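# Move tube rack from fume hood to bench, close sash

## Task

Take the tube rack out of the fume hood and set it on the bench so that nothing of it overhangs the bench's front or side edges. The rack must stand upright with each tube seated all the way down in a hole. Close the fume hood sash completely. If the rack or any tube reaches the floor, the task fails. If the robot topples or finishes leaning, the task fails. Anything that stays in place only because the robot is holding it is not counted. At the end, release everything and move the robot away.

## Robot and tools

Robot: a Hello Robot Stretch 4, about 1.6 m tall. It has an omni-wheel base (rim within 0.23 m of the base origin), a lift on a mast, one arm that telescopes forward, a three-joint wrist and a two-finger gripper. A loose object may occasionally get a short shove from outside.

Frames: the base frame has its origin on the floor under the base centre, x forward, y left, z up. hand_pose, a point between the open fingertips, is reported in this frame; with all wrist joints at zero its axes line up with the base axes. The printed hand position can be slightly wrong. The odometry frame is the base frame as it was when the scene began.

execute_actions(actions, cameras): actions holds one action or none. An empty list only returns state and images. An action contains "base", "joints" or both, plus optional "pace" and "contact_limits". Alternatively it contains {"end_of_arm": "enable_torque"} by itself, which re-enables any wrist or gripper motor that switched off; it then holds still. Motions in one action start together but may finish at different times.
- base: exactly one key, each a relative offset from where the base last reported itself. translate_m: straight drive in metres, forward positive, -2 to 2. strafe_m: sideways in metres, left positive, -2 to 2. rotate_rad: turn in place in radians, counter-clockwise seen from above positive, -3.2 to 3.2.
- joints: absolute targets by name, any subset. lift_m 0 to 1.2 (done within ±0.004). arm_m extension 0 to 0.55 (±0.004). wrist_yaw_rad -1.134 to 4.276 (±0.02; 0 points forward, positive swings left, 3.14 tucked back, above 3.4 the arm may block). wrist_pitch_rad -1.117 to 4.259 (±0.05; 0 level, 1.57 pointing down). wrist_roll_rad -1.117 to 4.259 (±0.02; 0 keeps fingers level, positive turns clockwise viewed from behind). gripper_m -0.038 to 0.141 (±0.004): fingertip gap in metres; negative means fingers press together. A joint target past its range is clipped and run, with a note; any other bad value or unknown key rejects the whole call.
- pace: "slow", "default", "fast", "max" (default if omitted). Base speeds 0.1/0.3/0.4/0.6 m/s and turn rates 1/2/3/4 rad/s; with lift_m above 0.2 they are reduced, down to 0.3 m/s and 1 rad/s at lift 1.2. Wrist speed ignores pace.
- contact_limits: only {"arm_m": value}, 0 (gentlest) to 0.75 (strongest), default 0.5.
- cameras: list from head_camera, head_left_camera, head_right_camera, wrist_camera, all; omitted/null/["all"] gives all, [] gives none. Images follow the order in the "pictures" line.
Any joint or base left out of an action may still be driving toward an older target without the status showing it. A single action lasts at most 15 s.

wait(seconds): 0 to 10; commands nothing, returns state and images like an empty action.
zoom_image(camera, region): region [x0, y0, x1, y1] in pixels of that camera's latest full image, top-left (0,0), at most 504 by 504.
finished_scene(scene): ends the current scene (give its number) once the last command has settled; irreversible, and the result reports success and gives the next task. A reply with no tool call ends everything.

Start-up: unfold the wrist by sending lift_m 0.4 together with wrist_yaw_rad 0.

Result lines: lidar_m gives 12 distances in metres from the base origin, one per 30 degree sector, first straight ahead, then counter-clockwise (4th left, 7th behind, 10th right); "-" means nothing seen or closer than 0.25 m. It senses from about 0.15 m up to robot height, so table tops register; it may miss glass, clear plastic, thin legs and much behind. wrist_depth_mm is a 7x7 grid of median depths in mm (100 to 2000), top-left first; "-" is out of range or hidden; clear objects are ignored, the robot's body is included. base_odometry counts wheel rotation (slip counts as motion); heading -3.142 to 3.142, left positive. If turned_by_wheels and turned_by_imu disagree by over ~0.1 rad, the base hit something or slipped and heading is off by roughly their difference. base_tilt in degrees (forward, right positive) has a fixed bias up to ~1.5. motor_effort is percent of maximum, positive toward larger joint values, bracket = peak during the last action (noisy); each has a small fixed bias. Wheel efforts positive mean turning right. An effort outside the rest range, noted in on_its_own, suggests pushing or carrying; a load in a level gripper moves wrist_pitch effort away from 0.

Statuses: "done"; "off_target" (resting short, may still push); "contact_stop_at_<key>" (met resistance, the part goes slack: a slack lift may sink, slack wheels may roll); "limit_stop_at_<name>"; "time_out"; "torque_fault" (wrist motor maxed out, goes limp until enable_torque). After these stops the old target is dropped. "limit_stop_at_tilt" means over 6 degrees lean: lift, arm and wheels go slack and ignore commands until upright. "limit_stop_at_own_body": self-collision guard; moving away still works, and the lift and arm may go slack; likely with pitch below -0.2 plus roll below -0.4 or above 4. In on_its_own, "held at" is the held target, not position. Slack parts hold again once commanded. A stop in one call cancels the remaining movement and finish calls in that reply.

Gripping: command a gap smaller than the object; a tighter value squeezes harder and pulls the object toward the wrist by up to a third of the difference; opening pushes it out. Neither the reading nor "done" proves a grip; a firm squeeze at commanded values of 0 or more shows as a clear gripper effort change. Fingertips pressed onto a surface can jam; raise the lift.

Caution: with over 1 kg held and arm_m above 0.2, turning or driving (especially fast) can tip the robot; steady pushing or pulling, with the gripper high or a high contact limit, can too. A tilt reading off its start value hints a wheel is on something. More than ~2 kg in a level gripper trips a wrist fault. Avoid drops, slips, slams and hard impacts or pushes; the robot holds its last command between replies, and thinking time lets the scene run on. Cameras: head_camera on the mast top looking forward and down (turn the base to look around); head_left_camera and head_right_camera are fisheyes beside it aiming more steeply down, showing base and arm; wrist_camera looks along the fingers, fingertips near the bottom of its image. Fewer seconds of robot motion is better.

Each tool is called after ">>>" as a command line: name --argument value for each argument, lists and objects as JSON in quotes; but a table of rows of numbers goes row by row, as --pt "numbers of a row", without its own name.

## Session

>>> execute_actions --actions '[]'

Scene clock: 0.00 s.
base_odometry: x=+0.000 y=+0.000 heading=+0.000 (m, m, rad; odometry frame)
turned_by_wheels: +0.000 (rad since the last result)
turned_by_imu: +0.000 (rad since the last result)
base_tilt: forward=-0.2 right=-0.2 (deg)
lidar_m: 2.69 1.52 1.45 2.36 2.24 1.35 1.42 1.51 1.46 1.52 2.06 2.10
base_status: not commanded
joint_positions: lift_m=+0.229 arm_m=+0.000 wrist_yaw_rad=+3.206 wrist_pitch_rad=-0.003 wrist_roll_rad=-0.019 gripper_m=+0.057
joint_status: not commanded
motor_effort: lift_m=+20 arm_m=+0 wrist_yaw_rad=+2 wrist_pitch_rad=-7 wrist_roll_rad=+0 gripper_m=-4 wheel_0=+0 wheel_1=+0 wheel_2=+0 (%)
hand_pose: x=-0.1224 y=+0.0688 z=+0.4083 quat_wxyz=(-0.032, +0.002, -0.009, +0.999) (m; base frame)
wrist_depth_mm: - - 134 - - 1921 1708 / - - 134 - - 1499 1229 / - 111 134 - - 1863 1756 / 136 135 176 - - - 1661 / 215 1661 - - - 1808 1661 / 217 1397 196 1464 198 1576 1576 / 217 891 1025 110 946 1025 1060
pictures: head_camera, head_left_camera, head_right_camera, wrist_camera
Images, in order (width x height): head_camera 420x560, head_left_camera 420x672, head_right_camera 420x672, wrist_camera 616x392.

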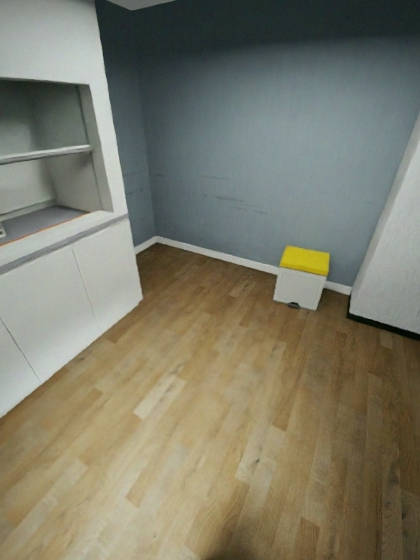

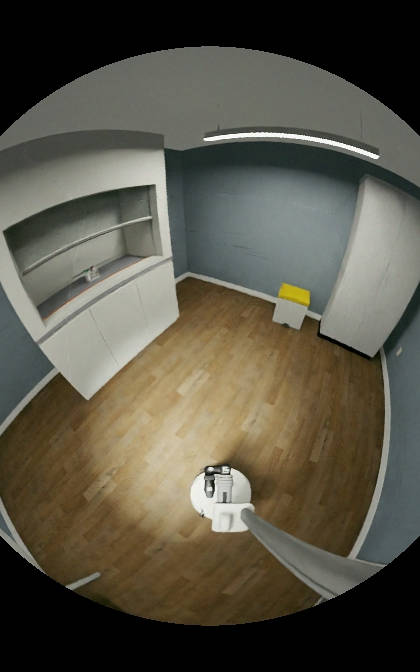

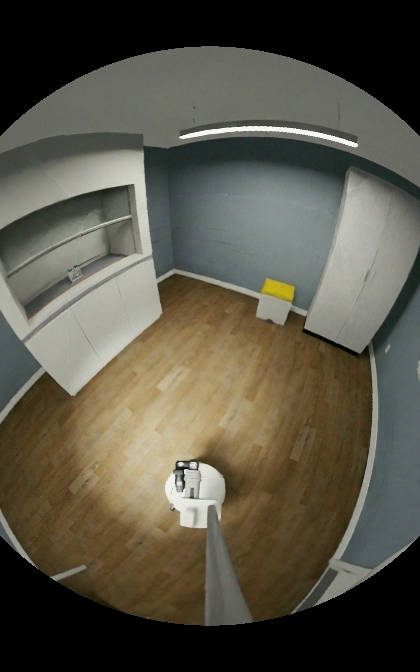

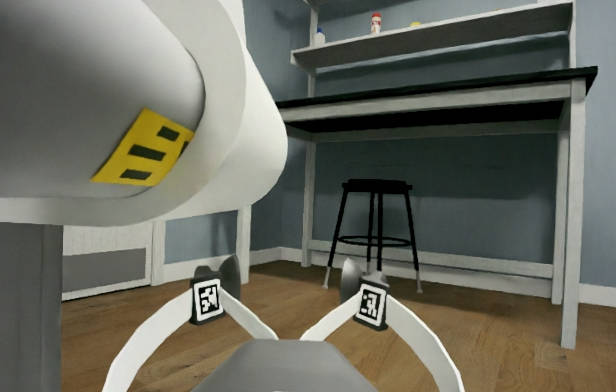

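>>> execute_actions --actions '[{"base":{"rotate_rad":1.13},"joints":{"lift_m":0.8,"wrist_yaw_rad":0,"gripper_m":0.13},"pace":"fast"}]'

>>> execute_actions --actions '[{"base":{"strafe_m":-0.8},"pace":"fast"}]'

Scene clock: 5.73 s.
base_odometry: x=+0.000 y=+0.000 heading=+1.130 (m, m, rad; odometry frame)
turned_by_wheels: +1.130 (rad since the last result)
turned_by_imu: +1.141 (rad since the last result)
base_tilt: forward=-0.3 right=-0.2 (deg)
lidar_m: 1.45 2.45 1.39 1.34 1.46 1.46 1.46 1.54 2.18 2.11 1.92 1.48
base_status: done
joint_positions: lift_m=+0.800 arm_m=+0.000 wrist_yaw_rad=+0.000 wrist_pitch_rad=-0.002 wrist_roll_rad=-0.019 gripper_m=+0.130
joint_status: all done
motor_effort: lift_m=+23(25) arm_m=+0(0) wrist_yaw_rad=+2(2) wrist_pitch_rad=-6(6) wrist_roll_rad=-1(1) gripper_m=-2(2) wheel_0=+0(7) wheel_1=+0(6) wheel_2=+1(10) (%)
hand_pose: x=+0.4596 y=-0.0873 z=+0.9787 quat_wxyz=(+1.000, -0.009, -0.001, +0.000) (m; base frame)
wrist_depth_mm: - - - 1281 1756 1756 1708 / - - - 1281 1808 1756 1756 / - - - 1808 1808 1756 1756 / - - - 1205 1756 1808 1756 / - - - 1229 1205 1160 1118 / - - - 1205 215 1182 1160 / - - - 110 1205 1160 1160
pictures: head_camera, head_left_camera, head_right_camera, wrist_camera
Images, in order (width x height): head_camera 420x560, head_left_camera 420x672, head_right_camera 420x672, wrist_camera 616x392.

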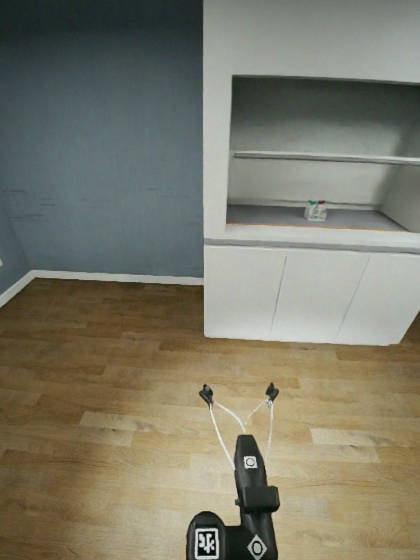

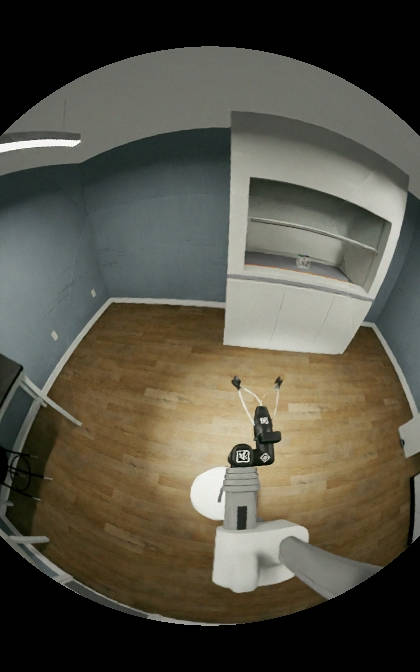

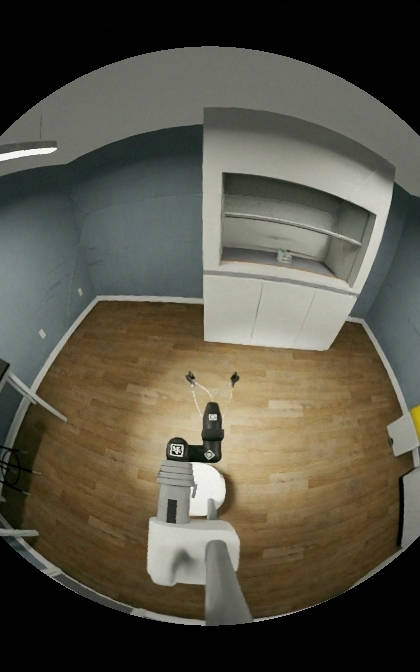

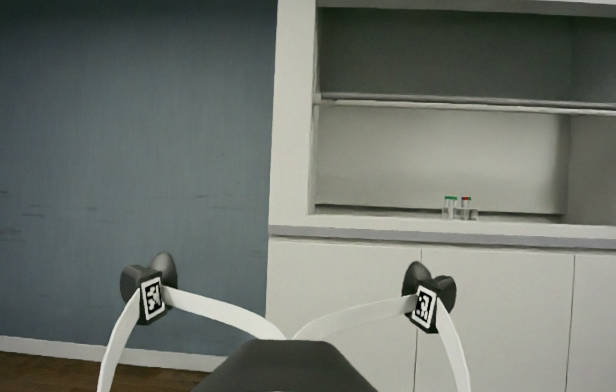

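Scene clock: 9.00 s.
base_odometry: x=+0.724 y=-0.341 heading=+1.130 (m, m, rad; odometry frame)
turned_by_wheels: +0.000 (rad since the last result)
turned_by_imu: -0.001 (rad since the last result)
base_tilt: forward=-0.3 right=-0.2 (deg)
lidar_m: 1.39 1.48 3.02 2.17 1.99 1.55 1.50 1.60 1.37 1.31 1.90 1.42
base_status: done
joint_positions: lift_m=+0.800 arm_m=+0.000 wrist_yaw_rad=+0.000 wrist_pitch_rad=-0.002 wrist_roll_rad=-0.019 gripper_m=+0.130
joint_status: not commanded
motor_effort: lift_m=+23(23) arm_m=+0(0) wrist_yaw_rad=+0(3) wrist_pitch_rad=-7(7) wrist_roll_rad=+0(1) gripper_m=-1(2) wheel_0=-1(11) wheel_1=+0(9) wheel_2=+0(1) (%)
hand_pose: x=+0.4596 y=-0.0874 z=+0.9787 quat_wxyz=(+1.000, -0.009, -0.001, +0.000) (m; base frame)
wrist_depth_mm: 1205 1537 1808 1756 1756 1160 1921 / 1205 1366 1756 1756 1756 1160 1808 / 1205 1576 1756 1756 1708 1160 1921 / 1229 1397 1756 1756 1756 1118 1863 / 1205 1182 1138 1160 1118 1160 1863 / 1205 1160 1160 1138 215 1118 1863 / 1182 1182 1138 110 1118 1118 1921
pictures: head_camera, head_left_camera, head_right_camera, wrist_camera
Images, in order (width x height): head_camera 420x560, head_left_camera 420x672, head_right_camera 420x672, wrist_camera 616x392.

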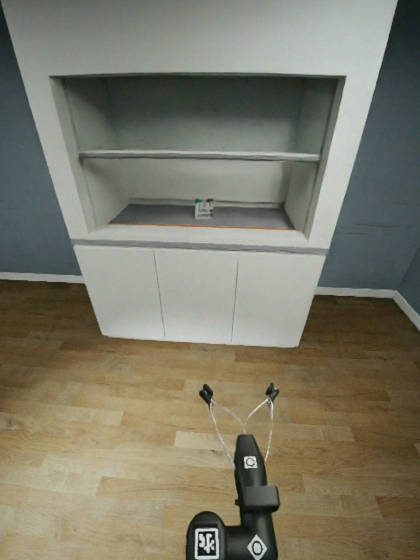

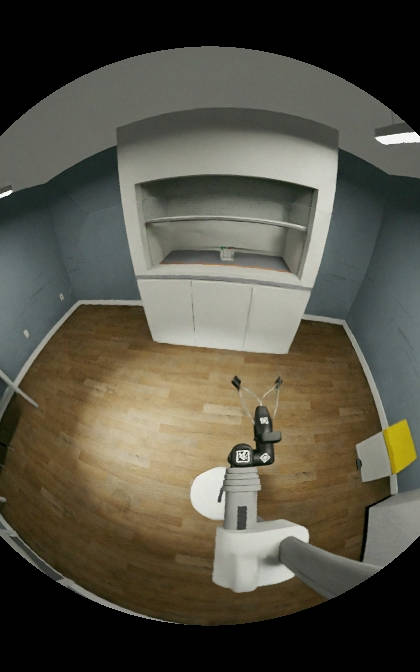

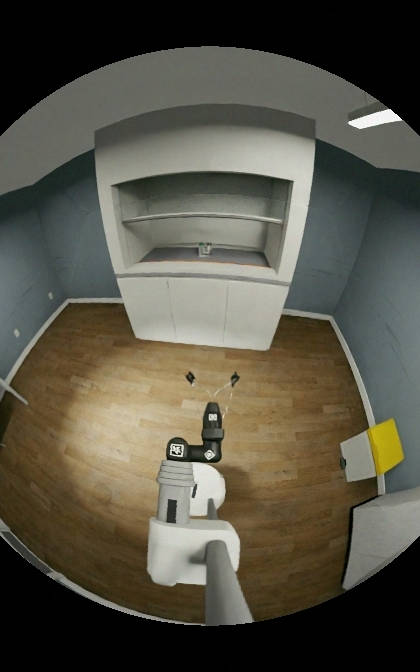

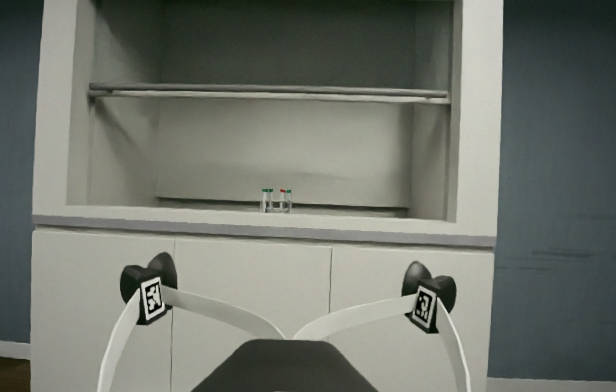

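>>> execute_actions --actions '[{"base":{"rotate_rad":-0.05},"joints":{"lift_m":0.95,"wrist_pitch_rad":0.3}}]' --cameras '[]'

>>> execute_actions --actions '[{"base":{"strafe_m":0.2},"pace":"fast"}]' --cameras '[]'

>>> execute_actions --actions '[{"base":{"translate_m":1.0},"pace":"fast"}]'

Scene clock: 15.20 s.
base_odometry: x=+0.724 y=-0.341 heading=+1.080 (m, m, rad; odometry frame)
turned_by_wheels: -0.050 (rad since the last result)
turned_by_imu: -0.050 (rad since the last result)
base_tilt: forward=-0.3 right=-0.3 (deg)
lidar_m: 1.38 1.47 3.05 2.16 2.08 1.59 1.49 1.59 1.37 1.31 1.88 1.45
base_status: done
joint_positions: lift_m=+0.950 arm_m=+0.000 wrist_yaw_rad=+0.000 wrist_pitch_rad=+0.302 wrist_roll_rad=-0.019 gripper_m=+0.130
joint_status: all done
motor_effort: lift_m=+24(25) arm_m=+0(0) wrist_yaw_rad=+2(3) wrist_pitch_rad=-6(6) wrist_roll_rad=+0(1) gripper_m=+0(1) wheel_0=-1(6) wheel_1=+1(3) wheel_2=+0(1) (%)
hand_pose: x=+0.4466 y=-0.0874 z=+1.0422 quat_wxyz=(+0.989, -0.009, +0.150, +0.001) (m; base frame)
wrist_depth_mm: 1182 1576 1618 1537 1308 1060 1756 / 1205 1708 1708 1708 1618 1098 1808 / 1138 1182 1160 1229 1281 1863 1921 / 1205 1205 1182 1182 1182 - - / 1281 1229 1255 1255 1255 - - / 1308 1281 1281 1336 216 - - / 1430 1397 1366 110 1397 1499 1661
pictures: none
No camera images: the call's "cameras" was empty. Leave "cameras" out to get every camera's image.

Scene clock: 17.07 s.
base_odometry: x=+0.547 y=-0.247 heading=+1.080 (m, m, rad; odometry frame)
turned_by_wheels: +0.000 (rad since the last result)
turned_by_imu: +0.000 (rad since the last result)
base_tilt: forward=-0.3 right=-0.2 (deg)
lidar_m: 1.38 1.46 2.84 1.95 2.07 1.57 1.51 1.54 1.57 1.51 2.09 1.45
base_status: done
joint_positions: lift_m=+0.950 arm_m=+0.000 wrist_yaw_rad=+0.000 wrist_pitch_rad=+0.302 wrist_roll_rad=-0.019 gripper_m=+0.130
joint_status: not commanded
motor_effort: lift_m=+23(24) arm_m=+0(0) wrist_yaw_rad=+1(1) wrist_pitch_rad=-6(6) wrist_roll_rad=+0(1) gripper_m=+0(0) wheel_0=+0(9) wheel_1=-2(8) wheel_2=-1(1) (%)
hand_pose: x=+0.4466 y=-0.0874 z=+1.0422 quat_wxyz=(+0.989, -0.009, +0.150, +0.001) (m; base frame)
wrist_depth_mm: 1430 1281 1576 1618 1618 1160 1397 / 1756 1308 1708 1708 1756 1229 1756 / 1921 1160 1160 1229 1576 1138 1863 / - 1205 1205 1205 1160 1205 - / - 1281 1255 1255 1229 1229 - / 1756 1336 1281 1308 214 1308 - / 1464 1430 1397 110 1366 1499 1661
pictures: none
No camera images: the call's "cameras" was empty. Leave "cameras" out to get every camera's image.

Scene clock: 21.23 s.
base_odometry: x=+1.019 y=+0.635 heading=+1.080 (m, m, rad; odometry frame)
turned_by_wheels: +0.000 (rad since the last result)
turned_by_imu: +0.001 (rad since the last result)
base_tilt: forward=-0.3 right=-0.2 (deg)
lidar_m: 0.38 0.41 0.58 2.72 2.11 2.61 2.52 2.14 1.66 2.00 0.55 0.40
base_status: done
joint_positions: lift_m=+0.950 arm_m=+0.000 wrist_yaw_rad=+0.000 wrist_pitch_rad=+0.302 wrist_roll_rad=-0.019 gripper_m=+0.130
joint_status: not commanded
motor_effort: lift_m=+23(23) arm_m=+0(0) wrist_yaw_rad=+1(2) wrist_pitch_rad=-6(6) wrist_roll_rad=-1(1) gripper_m=+2(1) wheel_0=-1(4) wheel_1=+0(7) wheel_2=+0(12) (%)
hand_pose: x=+0.4466 y=-0.0874 z=+1.0422 quat_wxyz=(+0.989, -0.009, +0.150, +0.001) (m; base frame)
wrist_depth_mm: 741 732 723 732 723 732 715 / 768 759 768 759 750 750 750 / 809 809 798 778 788 788 788 / 676 707 732 597 809 831 798 / 477 492 504 517 530 549 554 / 310 287 298 336 216 345 413 / 256 256 271 110 273 274 282
pictures: head_camera, head_left_camera, head_right_camera, wrist_camera
Images, in order (width x height): head_camera 420x560, head_left_camera 420x672, head_right_camera 420x672, wrist_camera 616x392.

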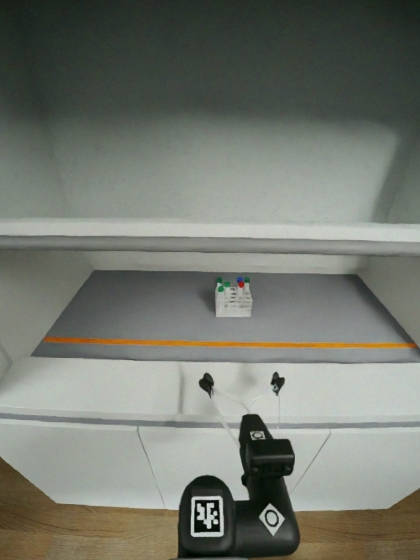

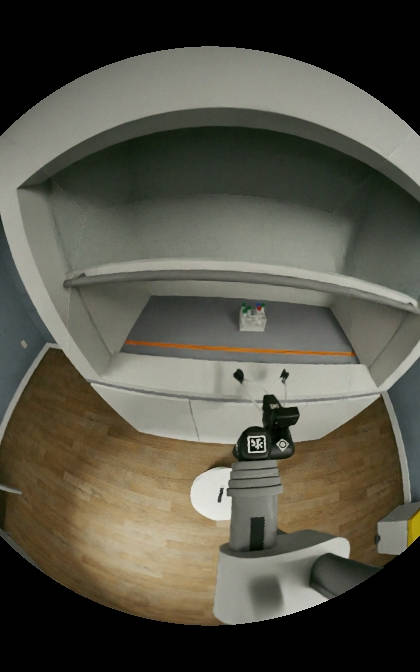

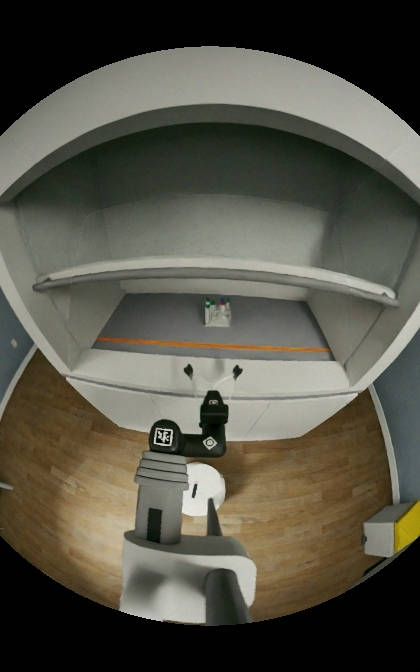

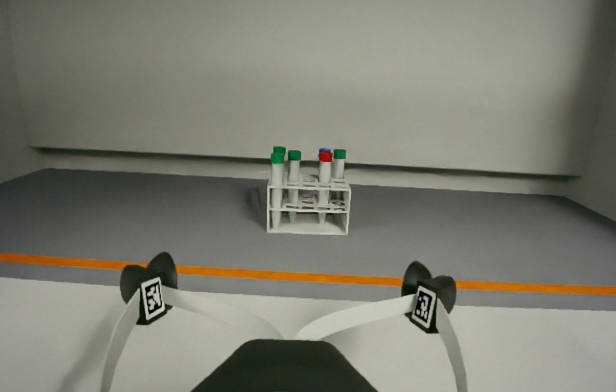

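>>> execute_actions --actions '[{"joints":{"arm_m":0.25,"lift_m":0.89,"gripper_m":0.141}}]'

Scene clock: 26.00 s.
base_odometry: x=+1.019 y=+0.635 heading=+1.080 (m, m, rad; odometry frame)
turned_by_wheels: +0.000 (rad since the last result)
turned_by_imu: +0.000 (rad since the last result)
base_tilt: forward=-0.3 right=-0.2 (deg)
lidar_m: 0.38 0.42 0.58 2.72 2.11 2.61 2.53 2.16 1.67 2.01 0.54 0.40
base_status: not commanded
joint_positions: lift_m=+0.890 arm_m=+0.249 wrist_yaw_rad=+0.000 wrist_pitch_rad=+0.302 wrist_roll_rad=-0.019 gripper_m=+0.141
joint_status: all done
motor_effort: lift_m=+17(21) arm_m=+8(10) wrist_yaw_rad=+3(3) wrist_pitch_rad=-6(6) wrist_roll_rad=+0(1) gripper_m=+0(1) wheel_0=-1(1) wheel_1=+0(0) wheel_2=+0(0) (%)
hand_pose: x=+0.6949 y=-0.0874 z=+0.9826 quat_wxyz=(+0.989, -0.009, +0.150, +0.001) (m; base frame)
wrist_depth_mm: 512 504 508 504 500 496 496 / 530 530 530 530 517 517 517 / 554 554 549 539 544 544 539 / 500 521 500 345 539 609 603 / 349 359 349 338 370 399 410 / 270 250 258 287 266 286 303 / 221 222 234 110 236 237 250
pictures: head_camera, head_left_camera, head_right_camera, wrist_camera
Images, in order (width x height): head_camera 420x560, head_left_camera 420x672, head_right_camera 420x672, wrist_camera 616x392.

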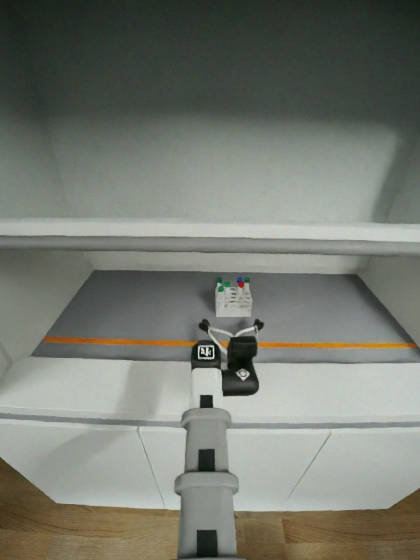

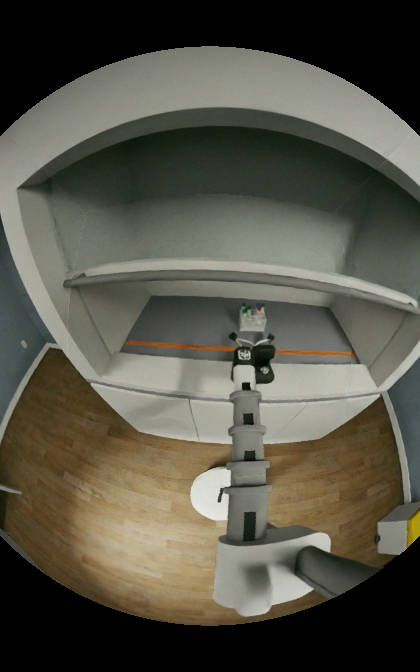

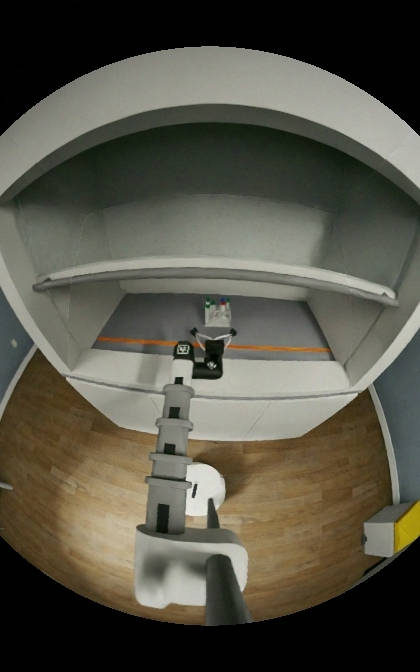

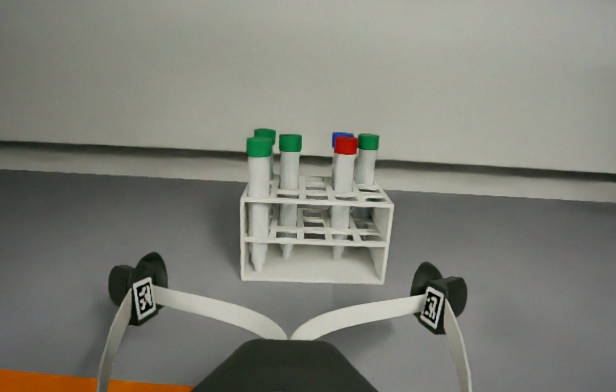

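>>> execute_actions --actions '[{"base":{"strafe_m":-0.02},"joints":{"arm_m":0.31}}]' --cameras '["wrist_camera","head_camera"]'

Scene clock: 29.73 s.
base_odometry: x=+1.036 y=+0.626 heading=+1.080 (m, m, rad; odometry frame)
turned_by_wheels: +0.000 (rad since the last result)
turned_by_imu: +0.000 (rad since the last result)
base_tilt: forward=-0.4 right=-0.2 (deg)
lidar_m: 0.39 0.41 0.57 2.74 2.12 2.62 2.54 2.11 1.63 2.00 0.56 0.40
base_status: done
joint_positions: lift_m=+0.890 arm_m=+0.309 wrist_yaw_rad=+0.000 wrist_pitch_rad=+0.302 wrist_roll_rad=-0.019 gripper_m=+0.141
joint_status: all done
motor_effort: lift_m=+18(18) arm_m=+8(9) wrist_yaw_rad=+2(3) wrist_pitch_rad=-6(6) wrist_roll_rad=+0(0) gripper_m=-1(2) wheel_0=+0(6) wheel_1=+0(7) wheel_2=+0(2) (%)
hand_pose: x=+0.7549 y=-0.0874 z=+0.9826 quat_wxyz=(+0.989, -0.009, +0.150, +0.001) (m; base frame)
wrist_depth_mm: 455 452 452 445 449 445 439 / 473 473 469 462 466 459 459 / 492 496 484 484 488 484 480 / 504 521 296 279 544 554 544 / 351 362 283 279 366 402 410 / 268 249 259 282 267 285 301 / 223 221 235 110 236 237 250
pictures: head_camera, wrist_camera
Images, in order (width x height): head_camera 420x560, wrist_camera 616x392.

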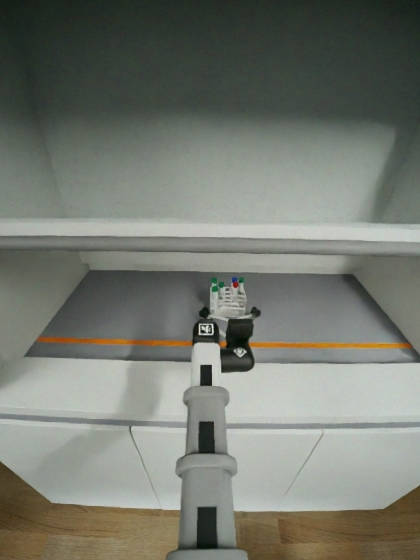

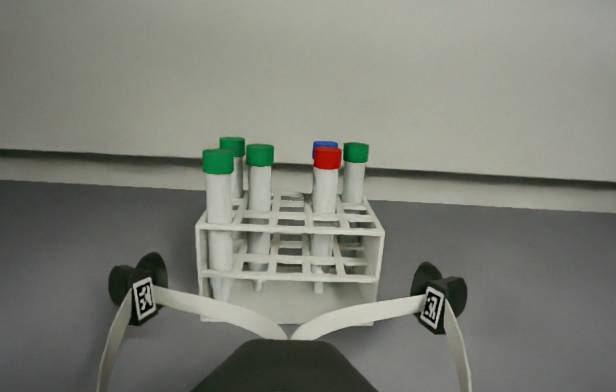

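>>> execute_actions --actions '[{"joints":{"arm_m":0.365},"pace":"slow"}]' --cameras '["wrist_camera"]'

>>> execute_actions --actions '[{"joints":{"gripper_m":0.07}}]' --cameras '["wrist_camera"]'

>>> execute_actions --actions '[{"joints":{"lift_m":0.97},"pace":"slow"}]' --cameras '["wrist_camera","head_camera"]'

Scene clock: 38.00 s.
base_odometry: x=+1.036 y=+0.626 heading=+1.080 (m, m, rad; odometry frame)
turned_by_wheels: +0.000 (rad since the last result)
turned_by_imu: +0.000 (rad since the last result)
base_tilt: forward=-0.3 right=-0.2 (deg)
lidar_m: 0.38 0.41 0.59 2.74 2.12 2.61 2.52 2.11 1.65 1.99 0.55 0.41
base_status: not commanded
joint_positions: lift_m=+0.890 arm_m=+0.364 wrist_yaw_rad=+0.000 wrist_pitch_rad=+0.302 wrist_roll_rad=-0.019 gripper_m=+0.141
joint_status: all done
motor_effort: lift_m=+18(18) arm_m=+8(7) wrist_yaw_rad=+2(2) wrist_pitch_rad=-6(6) wrist_roll_rad=+0(0) gripper_m=-1(0) wheel_0=+0(0) wheel_1=+0(0) wheel_2=+0(0) (%)
hand_pose: x=+0.8099 y=-0.0874 z=+0.9826 quat_wxyz=(+0.989, -0.009, +0.150, +0.001) (m; base frame)
wrist_depth_mm: 404 399 399 397 402 394 394 / 421 415 418 413 413 410 407 / 439 439 433 433 433 430 424 / 504 504 211 268 484 496 500 / 349 359 208 227 273 402 413 / 270 208 206 234 204 283 301 / 221 222 216 110 232 237 249
pictures: wrist_camera
Images, in order (width x height): wrist_camera 616x392.

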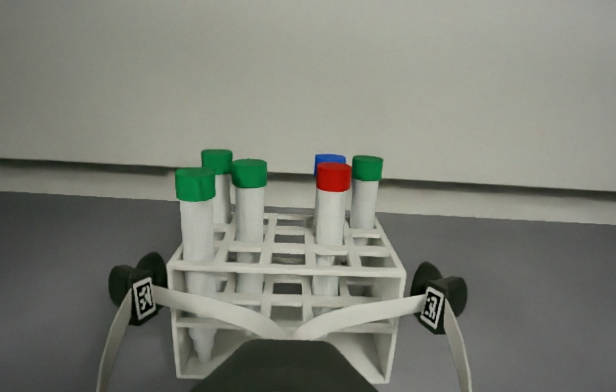

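Scene clock: 39.73 s.
base_odometry: x=+1.036 y=+0.626 heading=+1.080 (m, m, rad; odometry frame)
turned_by_wheels: +0.000 (rad since the last result)
turned_by_imu: +0.000 (rad since the last result)
base_tilt: forward=-0.3 right=-0.1 (deg)
lidar_m: 0.38 0.42 0.59 2.74 2.12 2.62 2.53 2.13 1.65 2.00 0.57 0.41
base_status: not commanded
joint_positions: lift_m=+0.890 arm_m=+0.364 wrist_yaw_rad=+0.000 wrist_pitch_rad=+0.303 wrist_roll_rad=-0.019 gripper_m=+0.070
joint_status: all done
motor_effort: lift_m=+18(18) arm_m=+8(8) wrist_yaw_rad=+2(3) wrist_pitch_rad=-9(10) wrist_roll_rad=-1(1) gripper_m=-23(21) wheel_0=+0(0) wheel_1=+0(0) wheel_2=+0(0) (%)
hand_pose: x=+0.8098 y=-0.0874 z=+0.9823 quat_wxyz=(+0.988, -0.009, +0.151, +0.001) (m; base frame)
wrist_depth_mm: 402 402 399 397 394 394 394 / 418 421 418 415 413 413 410 / 439 436 433 430 430 433 430 / 492 500 195 492 484 496 496 / 349 357 184 206 238 399 404 / 267 175 208 223 205 285 300 / 213 220 200 110 216 228 248
pictures: wrist_camera
Images, in order (width x height): wrist_camera 616x392.

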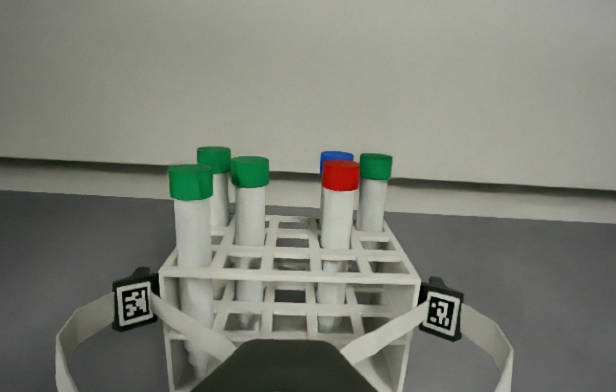

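Scene clock: 41.27 s.
base_odometry: x=+1.036 y=+0.626 heading=+1.080 (m, m, rad; odometry frame)
turned_by_wheels: +0.000 (rad since the last result)
turned_by_imu: +0.000 (rad since the last result)
base_tilt: forward=-0.3 right=-0.2 (deg)
lidar_m: 0.38 0.42 0.59 2.75 2.13 2.61 2.53 2.13 1.63 2.00 0.55 0.41
base_status: not commanded
joint_positions: lift_m=+0.970 arm_m=+0.364 wrist_yaw_rad=+0.000 wrist_pitch_rad=+0.303 wrist_roll_rad=-0.019 gripper_m=+0.070
joint_status: all done
motor_effort: lift_m=+24(24) arm_m=+8(8) wrist_yaw_rad=+1(1) wrist_pitch_rad=-10(10) wrist_roll_rad=-1(0) gripper_m=-22(23) wheel_0=+0(0) wheel_1=+0(0) wheel_2=+0(0) (%)
hand_pose: x=+0.8098 y=-0.0874 z=+1.0618 quat_wxyz=(+0.988, -0.009, +0.151, +0.001) (m; base frame)
wrist_depth_mm: 402 399 402 397 392 394 394 / 421 415 415 413 413 410 410 / 442 439 436 433 430 430 427 / 466 462 195 449 445 449 449 / 512 521 182 206 240 512 521 / 389 176 208 224 205 415 439 / 312 322 200 110 223 332 353
pictures: head_camera, wrist_camera
Images, in order (width x height): head_camera 420x560, wrist_camera 616x392.

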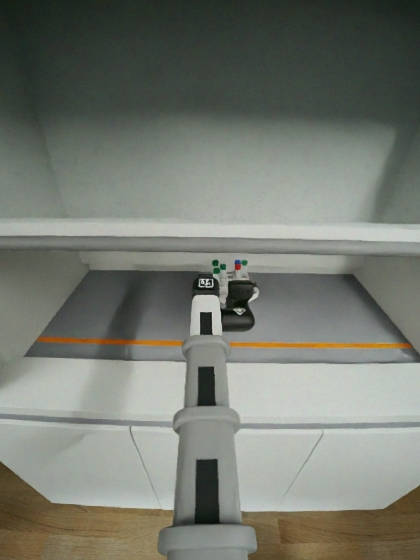

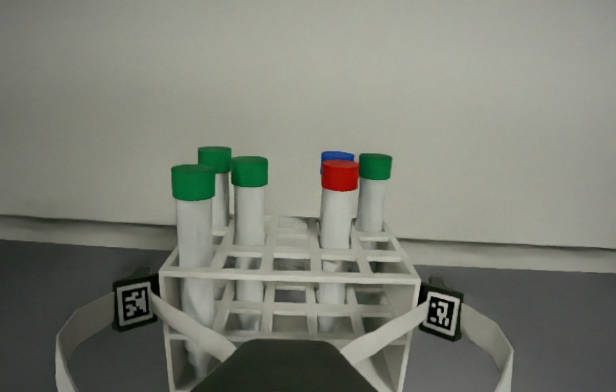

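>>> execute_actions --actions '[{"base":{"translate_m":-0.3},"joints":{"arm_m":0.0}}]' --cameras '[]'

>>> execute_actions --actions '[{"base":{"rotate_rad":1.93},"joints":{"lift_m":1.03},"pace":"slow"}]' --cameras '["head_camera"]'

>>> execute_actions --actions '[{"base":{"translate_m":1.5}}]'

Scene clock: 49.53 s.
base_odometry: x=+0.895 y=+0.361 heading=+1.080 (m, m, rad; odometry frame)
turned_by_wheels: +0.000 (rad since the last result)
turned_by_imu: +0.000 (rad since the last result)
base_tilt: forward=-0.3 right=-0.3 (deg)
lidar_m: 0.41 0.74 2.23 2.04 2.09 2.31 2.23 2.08 1.52 1.54 0.96 0.47
base_status: done
joint_positions: lift_m=+0.970 arm_m=+0.002 wrist_yaw_rad=+0.000 wrist_pitch_rad=+0.304 wrist_roll_rad=-0.019 gripper_m=+0.070
joint_status: all done
motor_effort: lift_m=+24(24) arm_m=-8(8) wrist_yaw_rad=+3(0) wrist_pitch_rad=-11(11) wrist_roll_rad=+0(1) gripper_m=-22(24) wheel_0=-2(5) wheel_1=+1(6) wheel_2=-1(8) (%)
hand_pose: x=+0.4478 y=-0.0875 z=+1.0617 quat_wxyz=(+0.988, -0.009, +0.151, +0.001) (m; base frame)
wrist_depth_mm: 891 1008 991 991 976 991 866 / 904 1060 1042 1060 1025 1025 854 / 917 1118 1078 1078 1060 1060 831 / 640 759 195 250 778 878 798 / 504 500 184 208 239 508 521 / 530 176 208 224 204 508 521 / 554 559 200 110 223 544 544
pictures: none
No camera images: the call's "cameras" was empty. Leave "cameras" out to get every camera's image.

Scene clock: 52.73 s.
base_odometry: x=+0.895 y=+0.361 heading=+3.009 (m, m, rad; odometry frame)
turned_by_wheels: +1.930 (rad since the last result)
turned_by_imu: +1.948 (rad since the last result)
base_tilt: forward=-0.3 right=-0.1 (deg)
lidar_m: 0.41 2.37 2.18 2.18 1.64 1.53 2.03 0.76 0.68 0.70 0.88 2.74
base_status: done
joint_positions: lift_m=+1.030 arm_m=+0.002 wrist_yaw_rad=+0.000 wrist_pitch_rad=+0.304 wrist_roll_rad=-0.019 gripper_m=+0.070
joint_status: all done
motor_effort: lift_m=+24(24) arm_m=-8(8) wrist_yaw_rad=+2(2) wrist_pitch_rad=-11(11) wrist_roll_rad=-1(0) gripper_m=-24(23) wheel_0=-2(3) wheel_1=-1(4) wheel_2=-1(7) (%)
hand_pose: x=+0.4478 y=-0.0874 z=+1.1217 quat_wxyz=(+0.988, -0.009, +0.151, +0.001) (m; base frame)
wrist_depth_mm: - - - - - - 1921 / - - - - - - - / - - - - - - - / - - 195 252 - - - / - - 184 206 240 - - / 1921 176 208 224 205 - - / 1499 1576 200 110 223 1618 1756
pictures: head_camera
Images, in order (width x height): head_camera 420x560.

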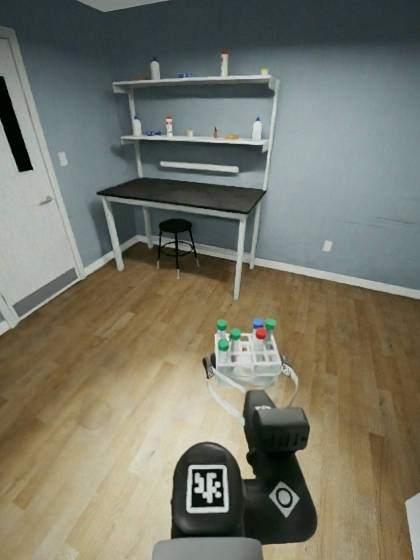

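Scene clock: 59.23 s.
base_odometry: x=-0.592 y=+0.558 heading=+3.010 (m, m, rad; odometry frame)
turned_by_wheels: +0.000 (rad since the last result)
turned_by_imu: +0.002 (rad since the last result)
base_tilt: forward=-0.3 right=-0.1 (deg)
lidar_m: 0.41 0.73 1.59 1.64 2.08 2.88 2.14 1.45 1.75 2.13 1.47 0.57
base_status: done
joint_positions: lift_m=+1.030 arm_m=+0.002 wrist_yaw_rad=+0.000 wrist_pitch_rad=+0.304 wrist_roll_rad=-0.019 gripper_m=+0.070
joint_status: not commanded
motor_effort: lift_m=+24(24) arm_m=-8(8) wrist_yaw_rad=+3(1) wrist_pitch_rad=-11(11) wrist_roll_rad=-1(1) gripper_m=-22(21) wheel_0=+1(3) wheel_1=+0(5) wheel_2=+1(9) (%)
hand_pose: x=+0.4478 y=-0.0874 z=+1.1217 quat_wxyz=(+0.988, -0.009, +0.151, +0.001) (m; base frame)
wrist_depth_mm: 1182 1308 1160 1060 820 759 866 / 1499 1397 1255 1138 1025 946 904 / 1537 1430 1255 1160 1060 1008 931 / 946 976 195 960 931 1008 960 / 661 683 182 206 239 809 1008 / 676 176 208 223 204 559 1025 / 1499 917 200 110 222 433 1060
pictures: head_camera, head_left_camera, head_right_camera, wrist_camera
Images, in order (width x height): head_camera 420x560, head_left_camera 420x672, head_right_camera 420x672, wrist_camera 616x392.

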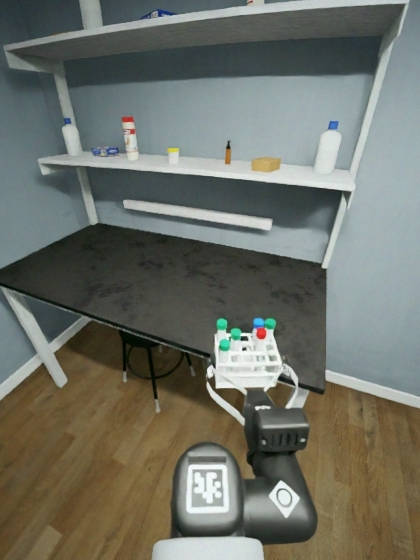

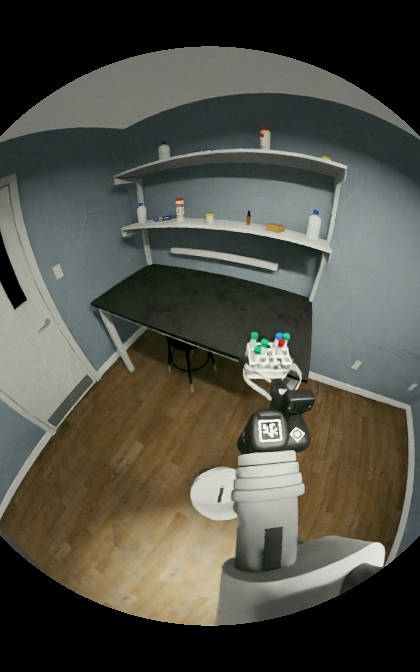

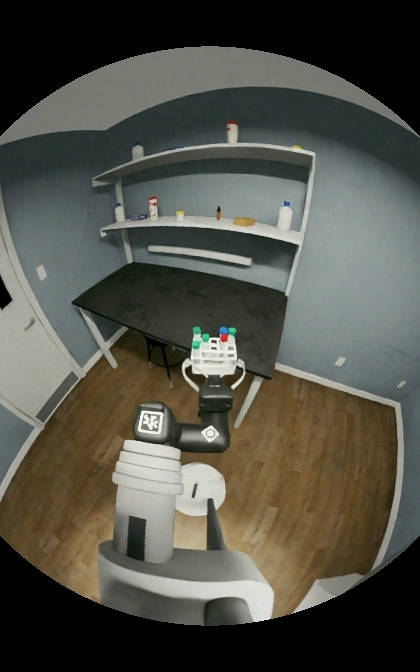

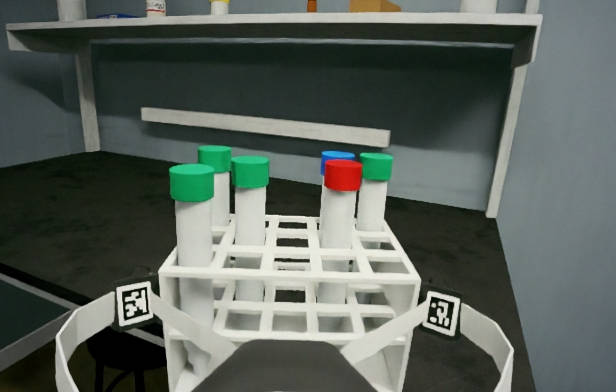

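>>> execute_actions --actions '[{"joints":{"arm_m":0.42,"lift_m":0.92}}]' --cameras '["head_camera"]'

>>> execute_actions --actions '[{"joints":{"lift_m":0.883},"pace":"slow"}]' --cameras '["wrist_camera"]'

Scene clock: 65.33 s.
base_odometry: x=-0.592 y=+0.558 heading=+3.010 (m, m, rad; odometry frame)
turned_by_wheels: +0.000 (rad since the last result)
turned_by_imu: +0.000 (rad since the last result)
base_tilt: forward=-0.2 right=-0.2 (deg)
lidar_m: 0.57 0.73 1.58 1.63 2.09 2.88 2.13 1.44 1.77 2.12 1.49 0.57
base_status: not commanded
joint_positions: lift_m=+0.920 arm_m=+0.419 wrist_yaw_rad=+0.000 wrist_pitch_rad=+0.303 wrist_roll_rad=-0.019 gripper_m=+0.070
joint_status: all done
motor_effort: lift_m=+18(21) arm_m=+8(7) wrist_yaw_rad=+2(2) wrist_pitch_rad=-10(10) wrist_roll_rad=-1(0) gripper_m=-24(22) wheel_0=+1(1) wheel_1=+0(0) wheel_2=+1(1) (%)
hand_pose: x=+0.8648 y=-0.0874 z=+1.0123 quat_wxyz=(+0.988, -0.009, +0.151, +0.001) (m; base frame)
wrist_depth_mm: 1008 891 798 732 661 615 569 / 1042 891 798 723 668 627 580 / 1042 946 854 778 707 647 615 / 627 640 195 252 668 668 640 / 433 452 183 207 240 504 504 / 332 176 208 223 205 353 379 / 267 277 200 110 223 285 303
pictures: head_camera
Images, in order (width x height): head_camera 420x560.

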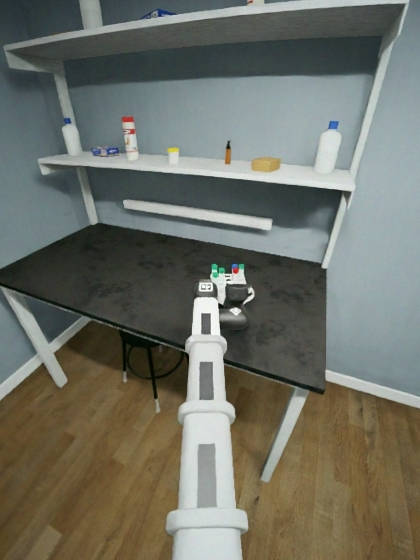

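Scene clock: 66.47 s.
base_odometry: x=-0.592 y=+0.558 heading=+3.010 (m, m, rad; odometry frame)
turned_by_wheels: +0.000 (rad since the last result)
turned_by_imu: +0.000 (rad since the last result)
base_tilt: forward=-0.3 right=-0.2 (deg)
lidar_m: 0.58 0.72 1.59 1.62 2.09 2.89 2.13 1.45 1.75 2.13 1.47 0.57
base_status: not commanded
joint_positions: lift_m=+0.883 arm_m=+0.419 wrist_yaw_rad=+0.000 wrist_pitch_rad=+0.303 wrist_roll_rad=-0.019 gripper_m=+0.070
joint_status: all done
motor_effort: lift_m=+18(18) arm_m=+8(8) wrist_yaw_rad=+2(3) wrist_pitch_rad=-10(10) wrist_roll_rad=-1(0) gripper_m=-22(20) wheel_0=+1(1) wheel_1=+0(0) wheel_2=+1(1) (%)
hand_pose: x=+0.8648 y=-0.0874 z=+0.9753 quat_wxyz=(+0.988, -0.009, +0.151, +0.001) (m; base frame)
wrist_depth_mm: 1008 891 788 723 668 615 574 / 1060 891 809 732 634 640 591 / 917 946 831 778 707 661 615 / 512 525 194 252 512 627 621 / 359 373 183 206 239 413 421 / 277 175 209 222 204 296 312 / 223 229 200 110 222 236 253
pictures: wrist_camera
Images, in order (width x height): wrist_camera 616x392.

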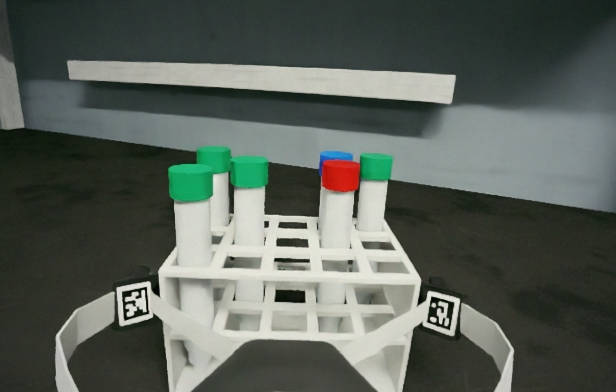

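>>> execute_actions --actions '[{"joints":{"lift_m":0.877,"gripper_m":0.141},"pace":"slow"}]' --cameras '[]'

>>> execute_actions --actions '[{"base":{"translate_m":-1.5},"joints":{"arm_m":0},"pace":"max"}]' --cameras '["head_camera"]'

>>> execute_actions --actions '[{"base":{"rotate_rad":-1.93},"joints":{"lift_m":1.2,"wrist_pitch_rad":0,"gripper_m":0.03},"pace":"max"}]'

Scene clock: 76.53 s.
base_odometry: x=-0.592 y=+0.558 heading=+3.010 (m, m, rad; odometry frame)
turned_by_wheels: +0.000 (rad since the last result)
turned_by_imu: +0.000 (rad since the last result)
base_tilt: forward=-0.3 right=-0.2 (deg)
lidar_m: 0.59 0.75 1.59 1.65 2.08 2.87 2.11 1.45 1.75 2.14 1.48 0.56
base_status: not commanded
joint_positions: lift_m=+0.877 arm_m=+0.419 wrist_yaw_rad=+0.000 wrist_pitch_rad=+0.303 wrist_roll_rad=-0.019 gripper_m=+0.141
joint_status: all done
motor_effort: lift_m=+18(17) arm_m=+8(8) wrist_yaw_rad=+3(1) wrist_pitch_rad=-7(10) wrist_roll_rad=-1(1) gripper_m=+0(25) wheel_0=+1(1) wheel_1=+0(0) wheel_2=+1(1) (%)
hand_pose: x=+0.8649 y=-0.0874 z=+0.9695 quat_wxyz=(+0.989, -0.009, +0.151, +0.001) (m; base frame)
wrist_depth_mm: 991 866 809 723 661 609 574 / 1042 891 798 732 627 627 585 / 891 931 831 768 715 654 615 / 504 521 216 267 539 615 609 / 351 364 222 229 254 402 410 / 268 250 206 234 207 286 304 / 222 223 219 110 232 239 251
pictures: none
No camera images: the call's "cameras" was empty. Leave "cameras" out to get every camera's image.

Scene clock: 81.80 s.
base_odometry: x=+0.895 y=+0.361 heading=+3.010 (m, m, rad; odometry frame)
turned_by_wheels: +0.000 (rad since the last result)
turned_by_imu: -0.002 (rad since the last result)
base_tilt: forward=-0.3 right=-0.2 (deg)
lidar_m: 2.03 2.38 2.18 2.22 1.64 1.54 2.00 0.76 0.68 0.69 0.89 2.75
base_status: done
joint_positions: lift_m=+0.877 arm_m=+0.002 wrist_yaw_rad=+0.000 wrist_pitch_rad=+0.302 wrist_roll_rad=-0.019 gripper_m=+0.141
joint_status: all done
motor_effort: lift_m=+18(18) arm_m=-8(9) wrist_yaw_rad=+1(2) wrist_pitch_rad=-7(7) wrist_roll_rad=-1(1) gripper_m=+0(0) wheel_0=-1(5) wheel_1=+0(6) wheel_2=-1(10) (%)
hand_pose: x=+0.4479 y=-0.0874 z=+0.9695 quat_wxyz=(+0.989, -0.009, +0.151, +0.001) (m; base frame)
wrist_depth_mm: - - - - - - 1921 / - - - - - - - / - - - - - - - / - - - - - - - / - - - - - - - / 1708 1537 1618 1756 1708 1756 1863 / 1366 1366 1464 110 1464 1499 1537
pictures: head_camera
Images, in order (width x height): head_camera 420x560.

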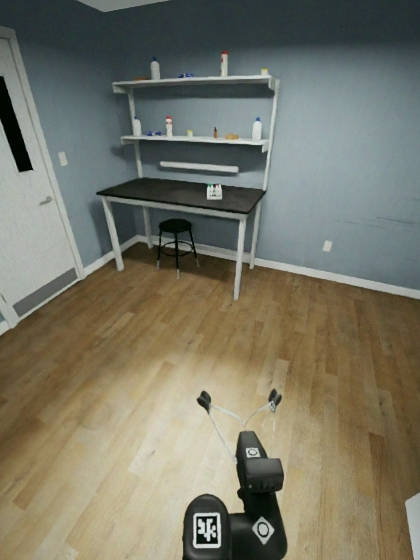

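Scene clock: 84.07 s.
base_odometry: x=+0.895 y=+0.361 heading=+1.080 (m, m, rad; odometry frame)
turned_by_wheels: -1.930 (rad since the last result)
turned_by_imu: -1.948 (rad since the last result)
base_tilt: forward=-0.3 right=-0.2 (deg)
lidar_m: 0.68 0.71 2.26 2.04 2.08 2.28 2.22 2.08 1.53 1.55 0.96 0.71
base_status: done
joint_positions: lift_m=+1.199 arm_m=+0.002 wrist_yaw_rad=+0.000 wrist_pitch_rad=+0.002 wrist_roll_rad=-0.019 gripper_m=+0.030
joint_status: all done
motor_effort: lift_m=+22(25) arm_m=-8(8) wrist_yaw_rad=+1(1) wrist_pitch_rad=-6(13) wrist_roll_rad=-1(1) gripper_m=-1(4) wheel_0=-1(7) wheel_1=+2(7) wheel_2=-1(7) (%)
hand_pose: x=+0.4610 y=-0.0874 z=+1.3770 quat_wxyz=(+1.000, -0.009, +0.001, +0.000) (m; base frame)
wrist_depth_mm: 891 1118 1098 1098 1078 1078 809 / 904 1098 1098 1098 1078 1078 842 / 917 1118 1098 1098 1078 1098 842 / 831 1098 1078 1118 1118 1098 854 / 917 1078 1118 1098 1118 1042 741 / 931 1118 190 1098 1098 1078 809 / 904 931 1118 110 1025 1042 798
pictures: head_camera, head_left_camera, head_right_camera, wrist_camera
Images, in order (width x height): head_camera 420x560, head_left_camera 420x672, head_right_camera 420x672, wrist_camera 616x392.

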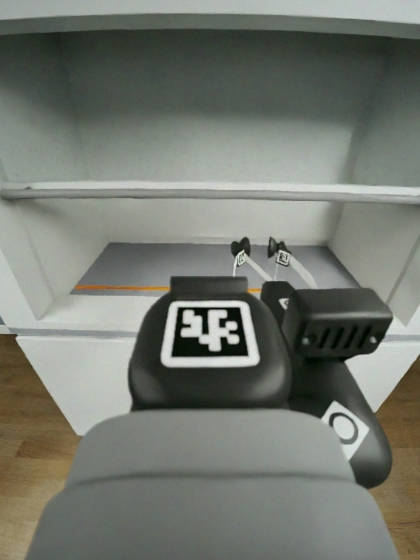

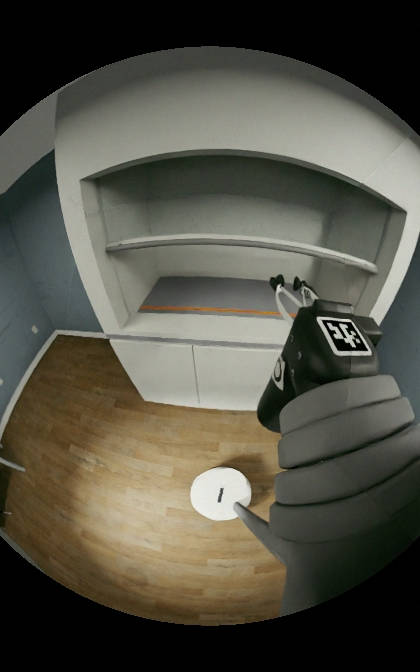

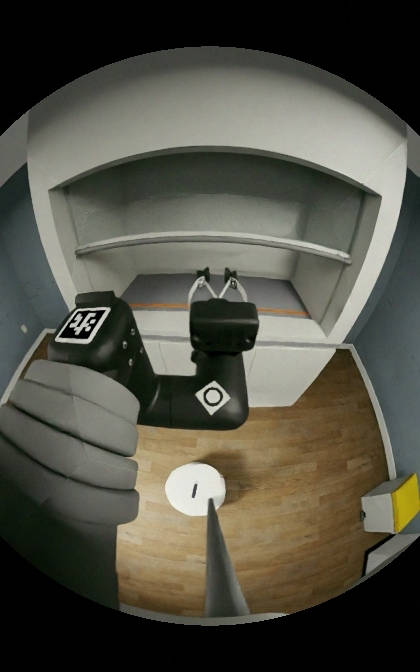

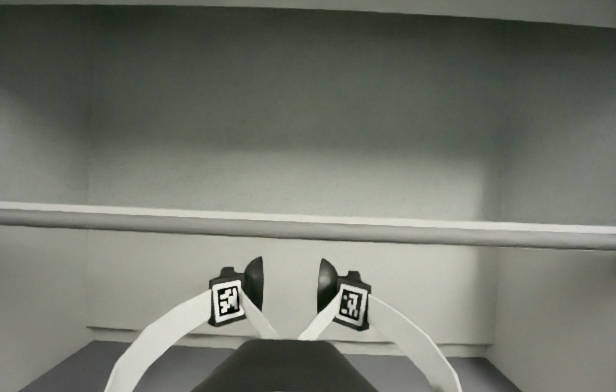

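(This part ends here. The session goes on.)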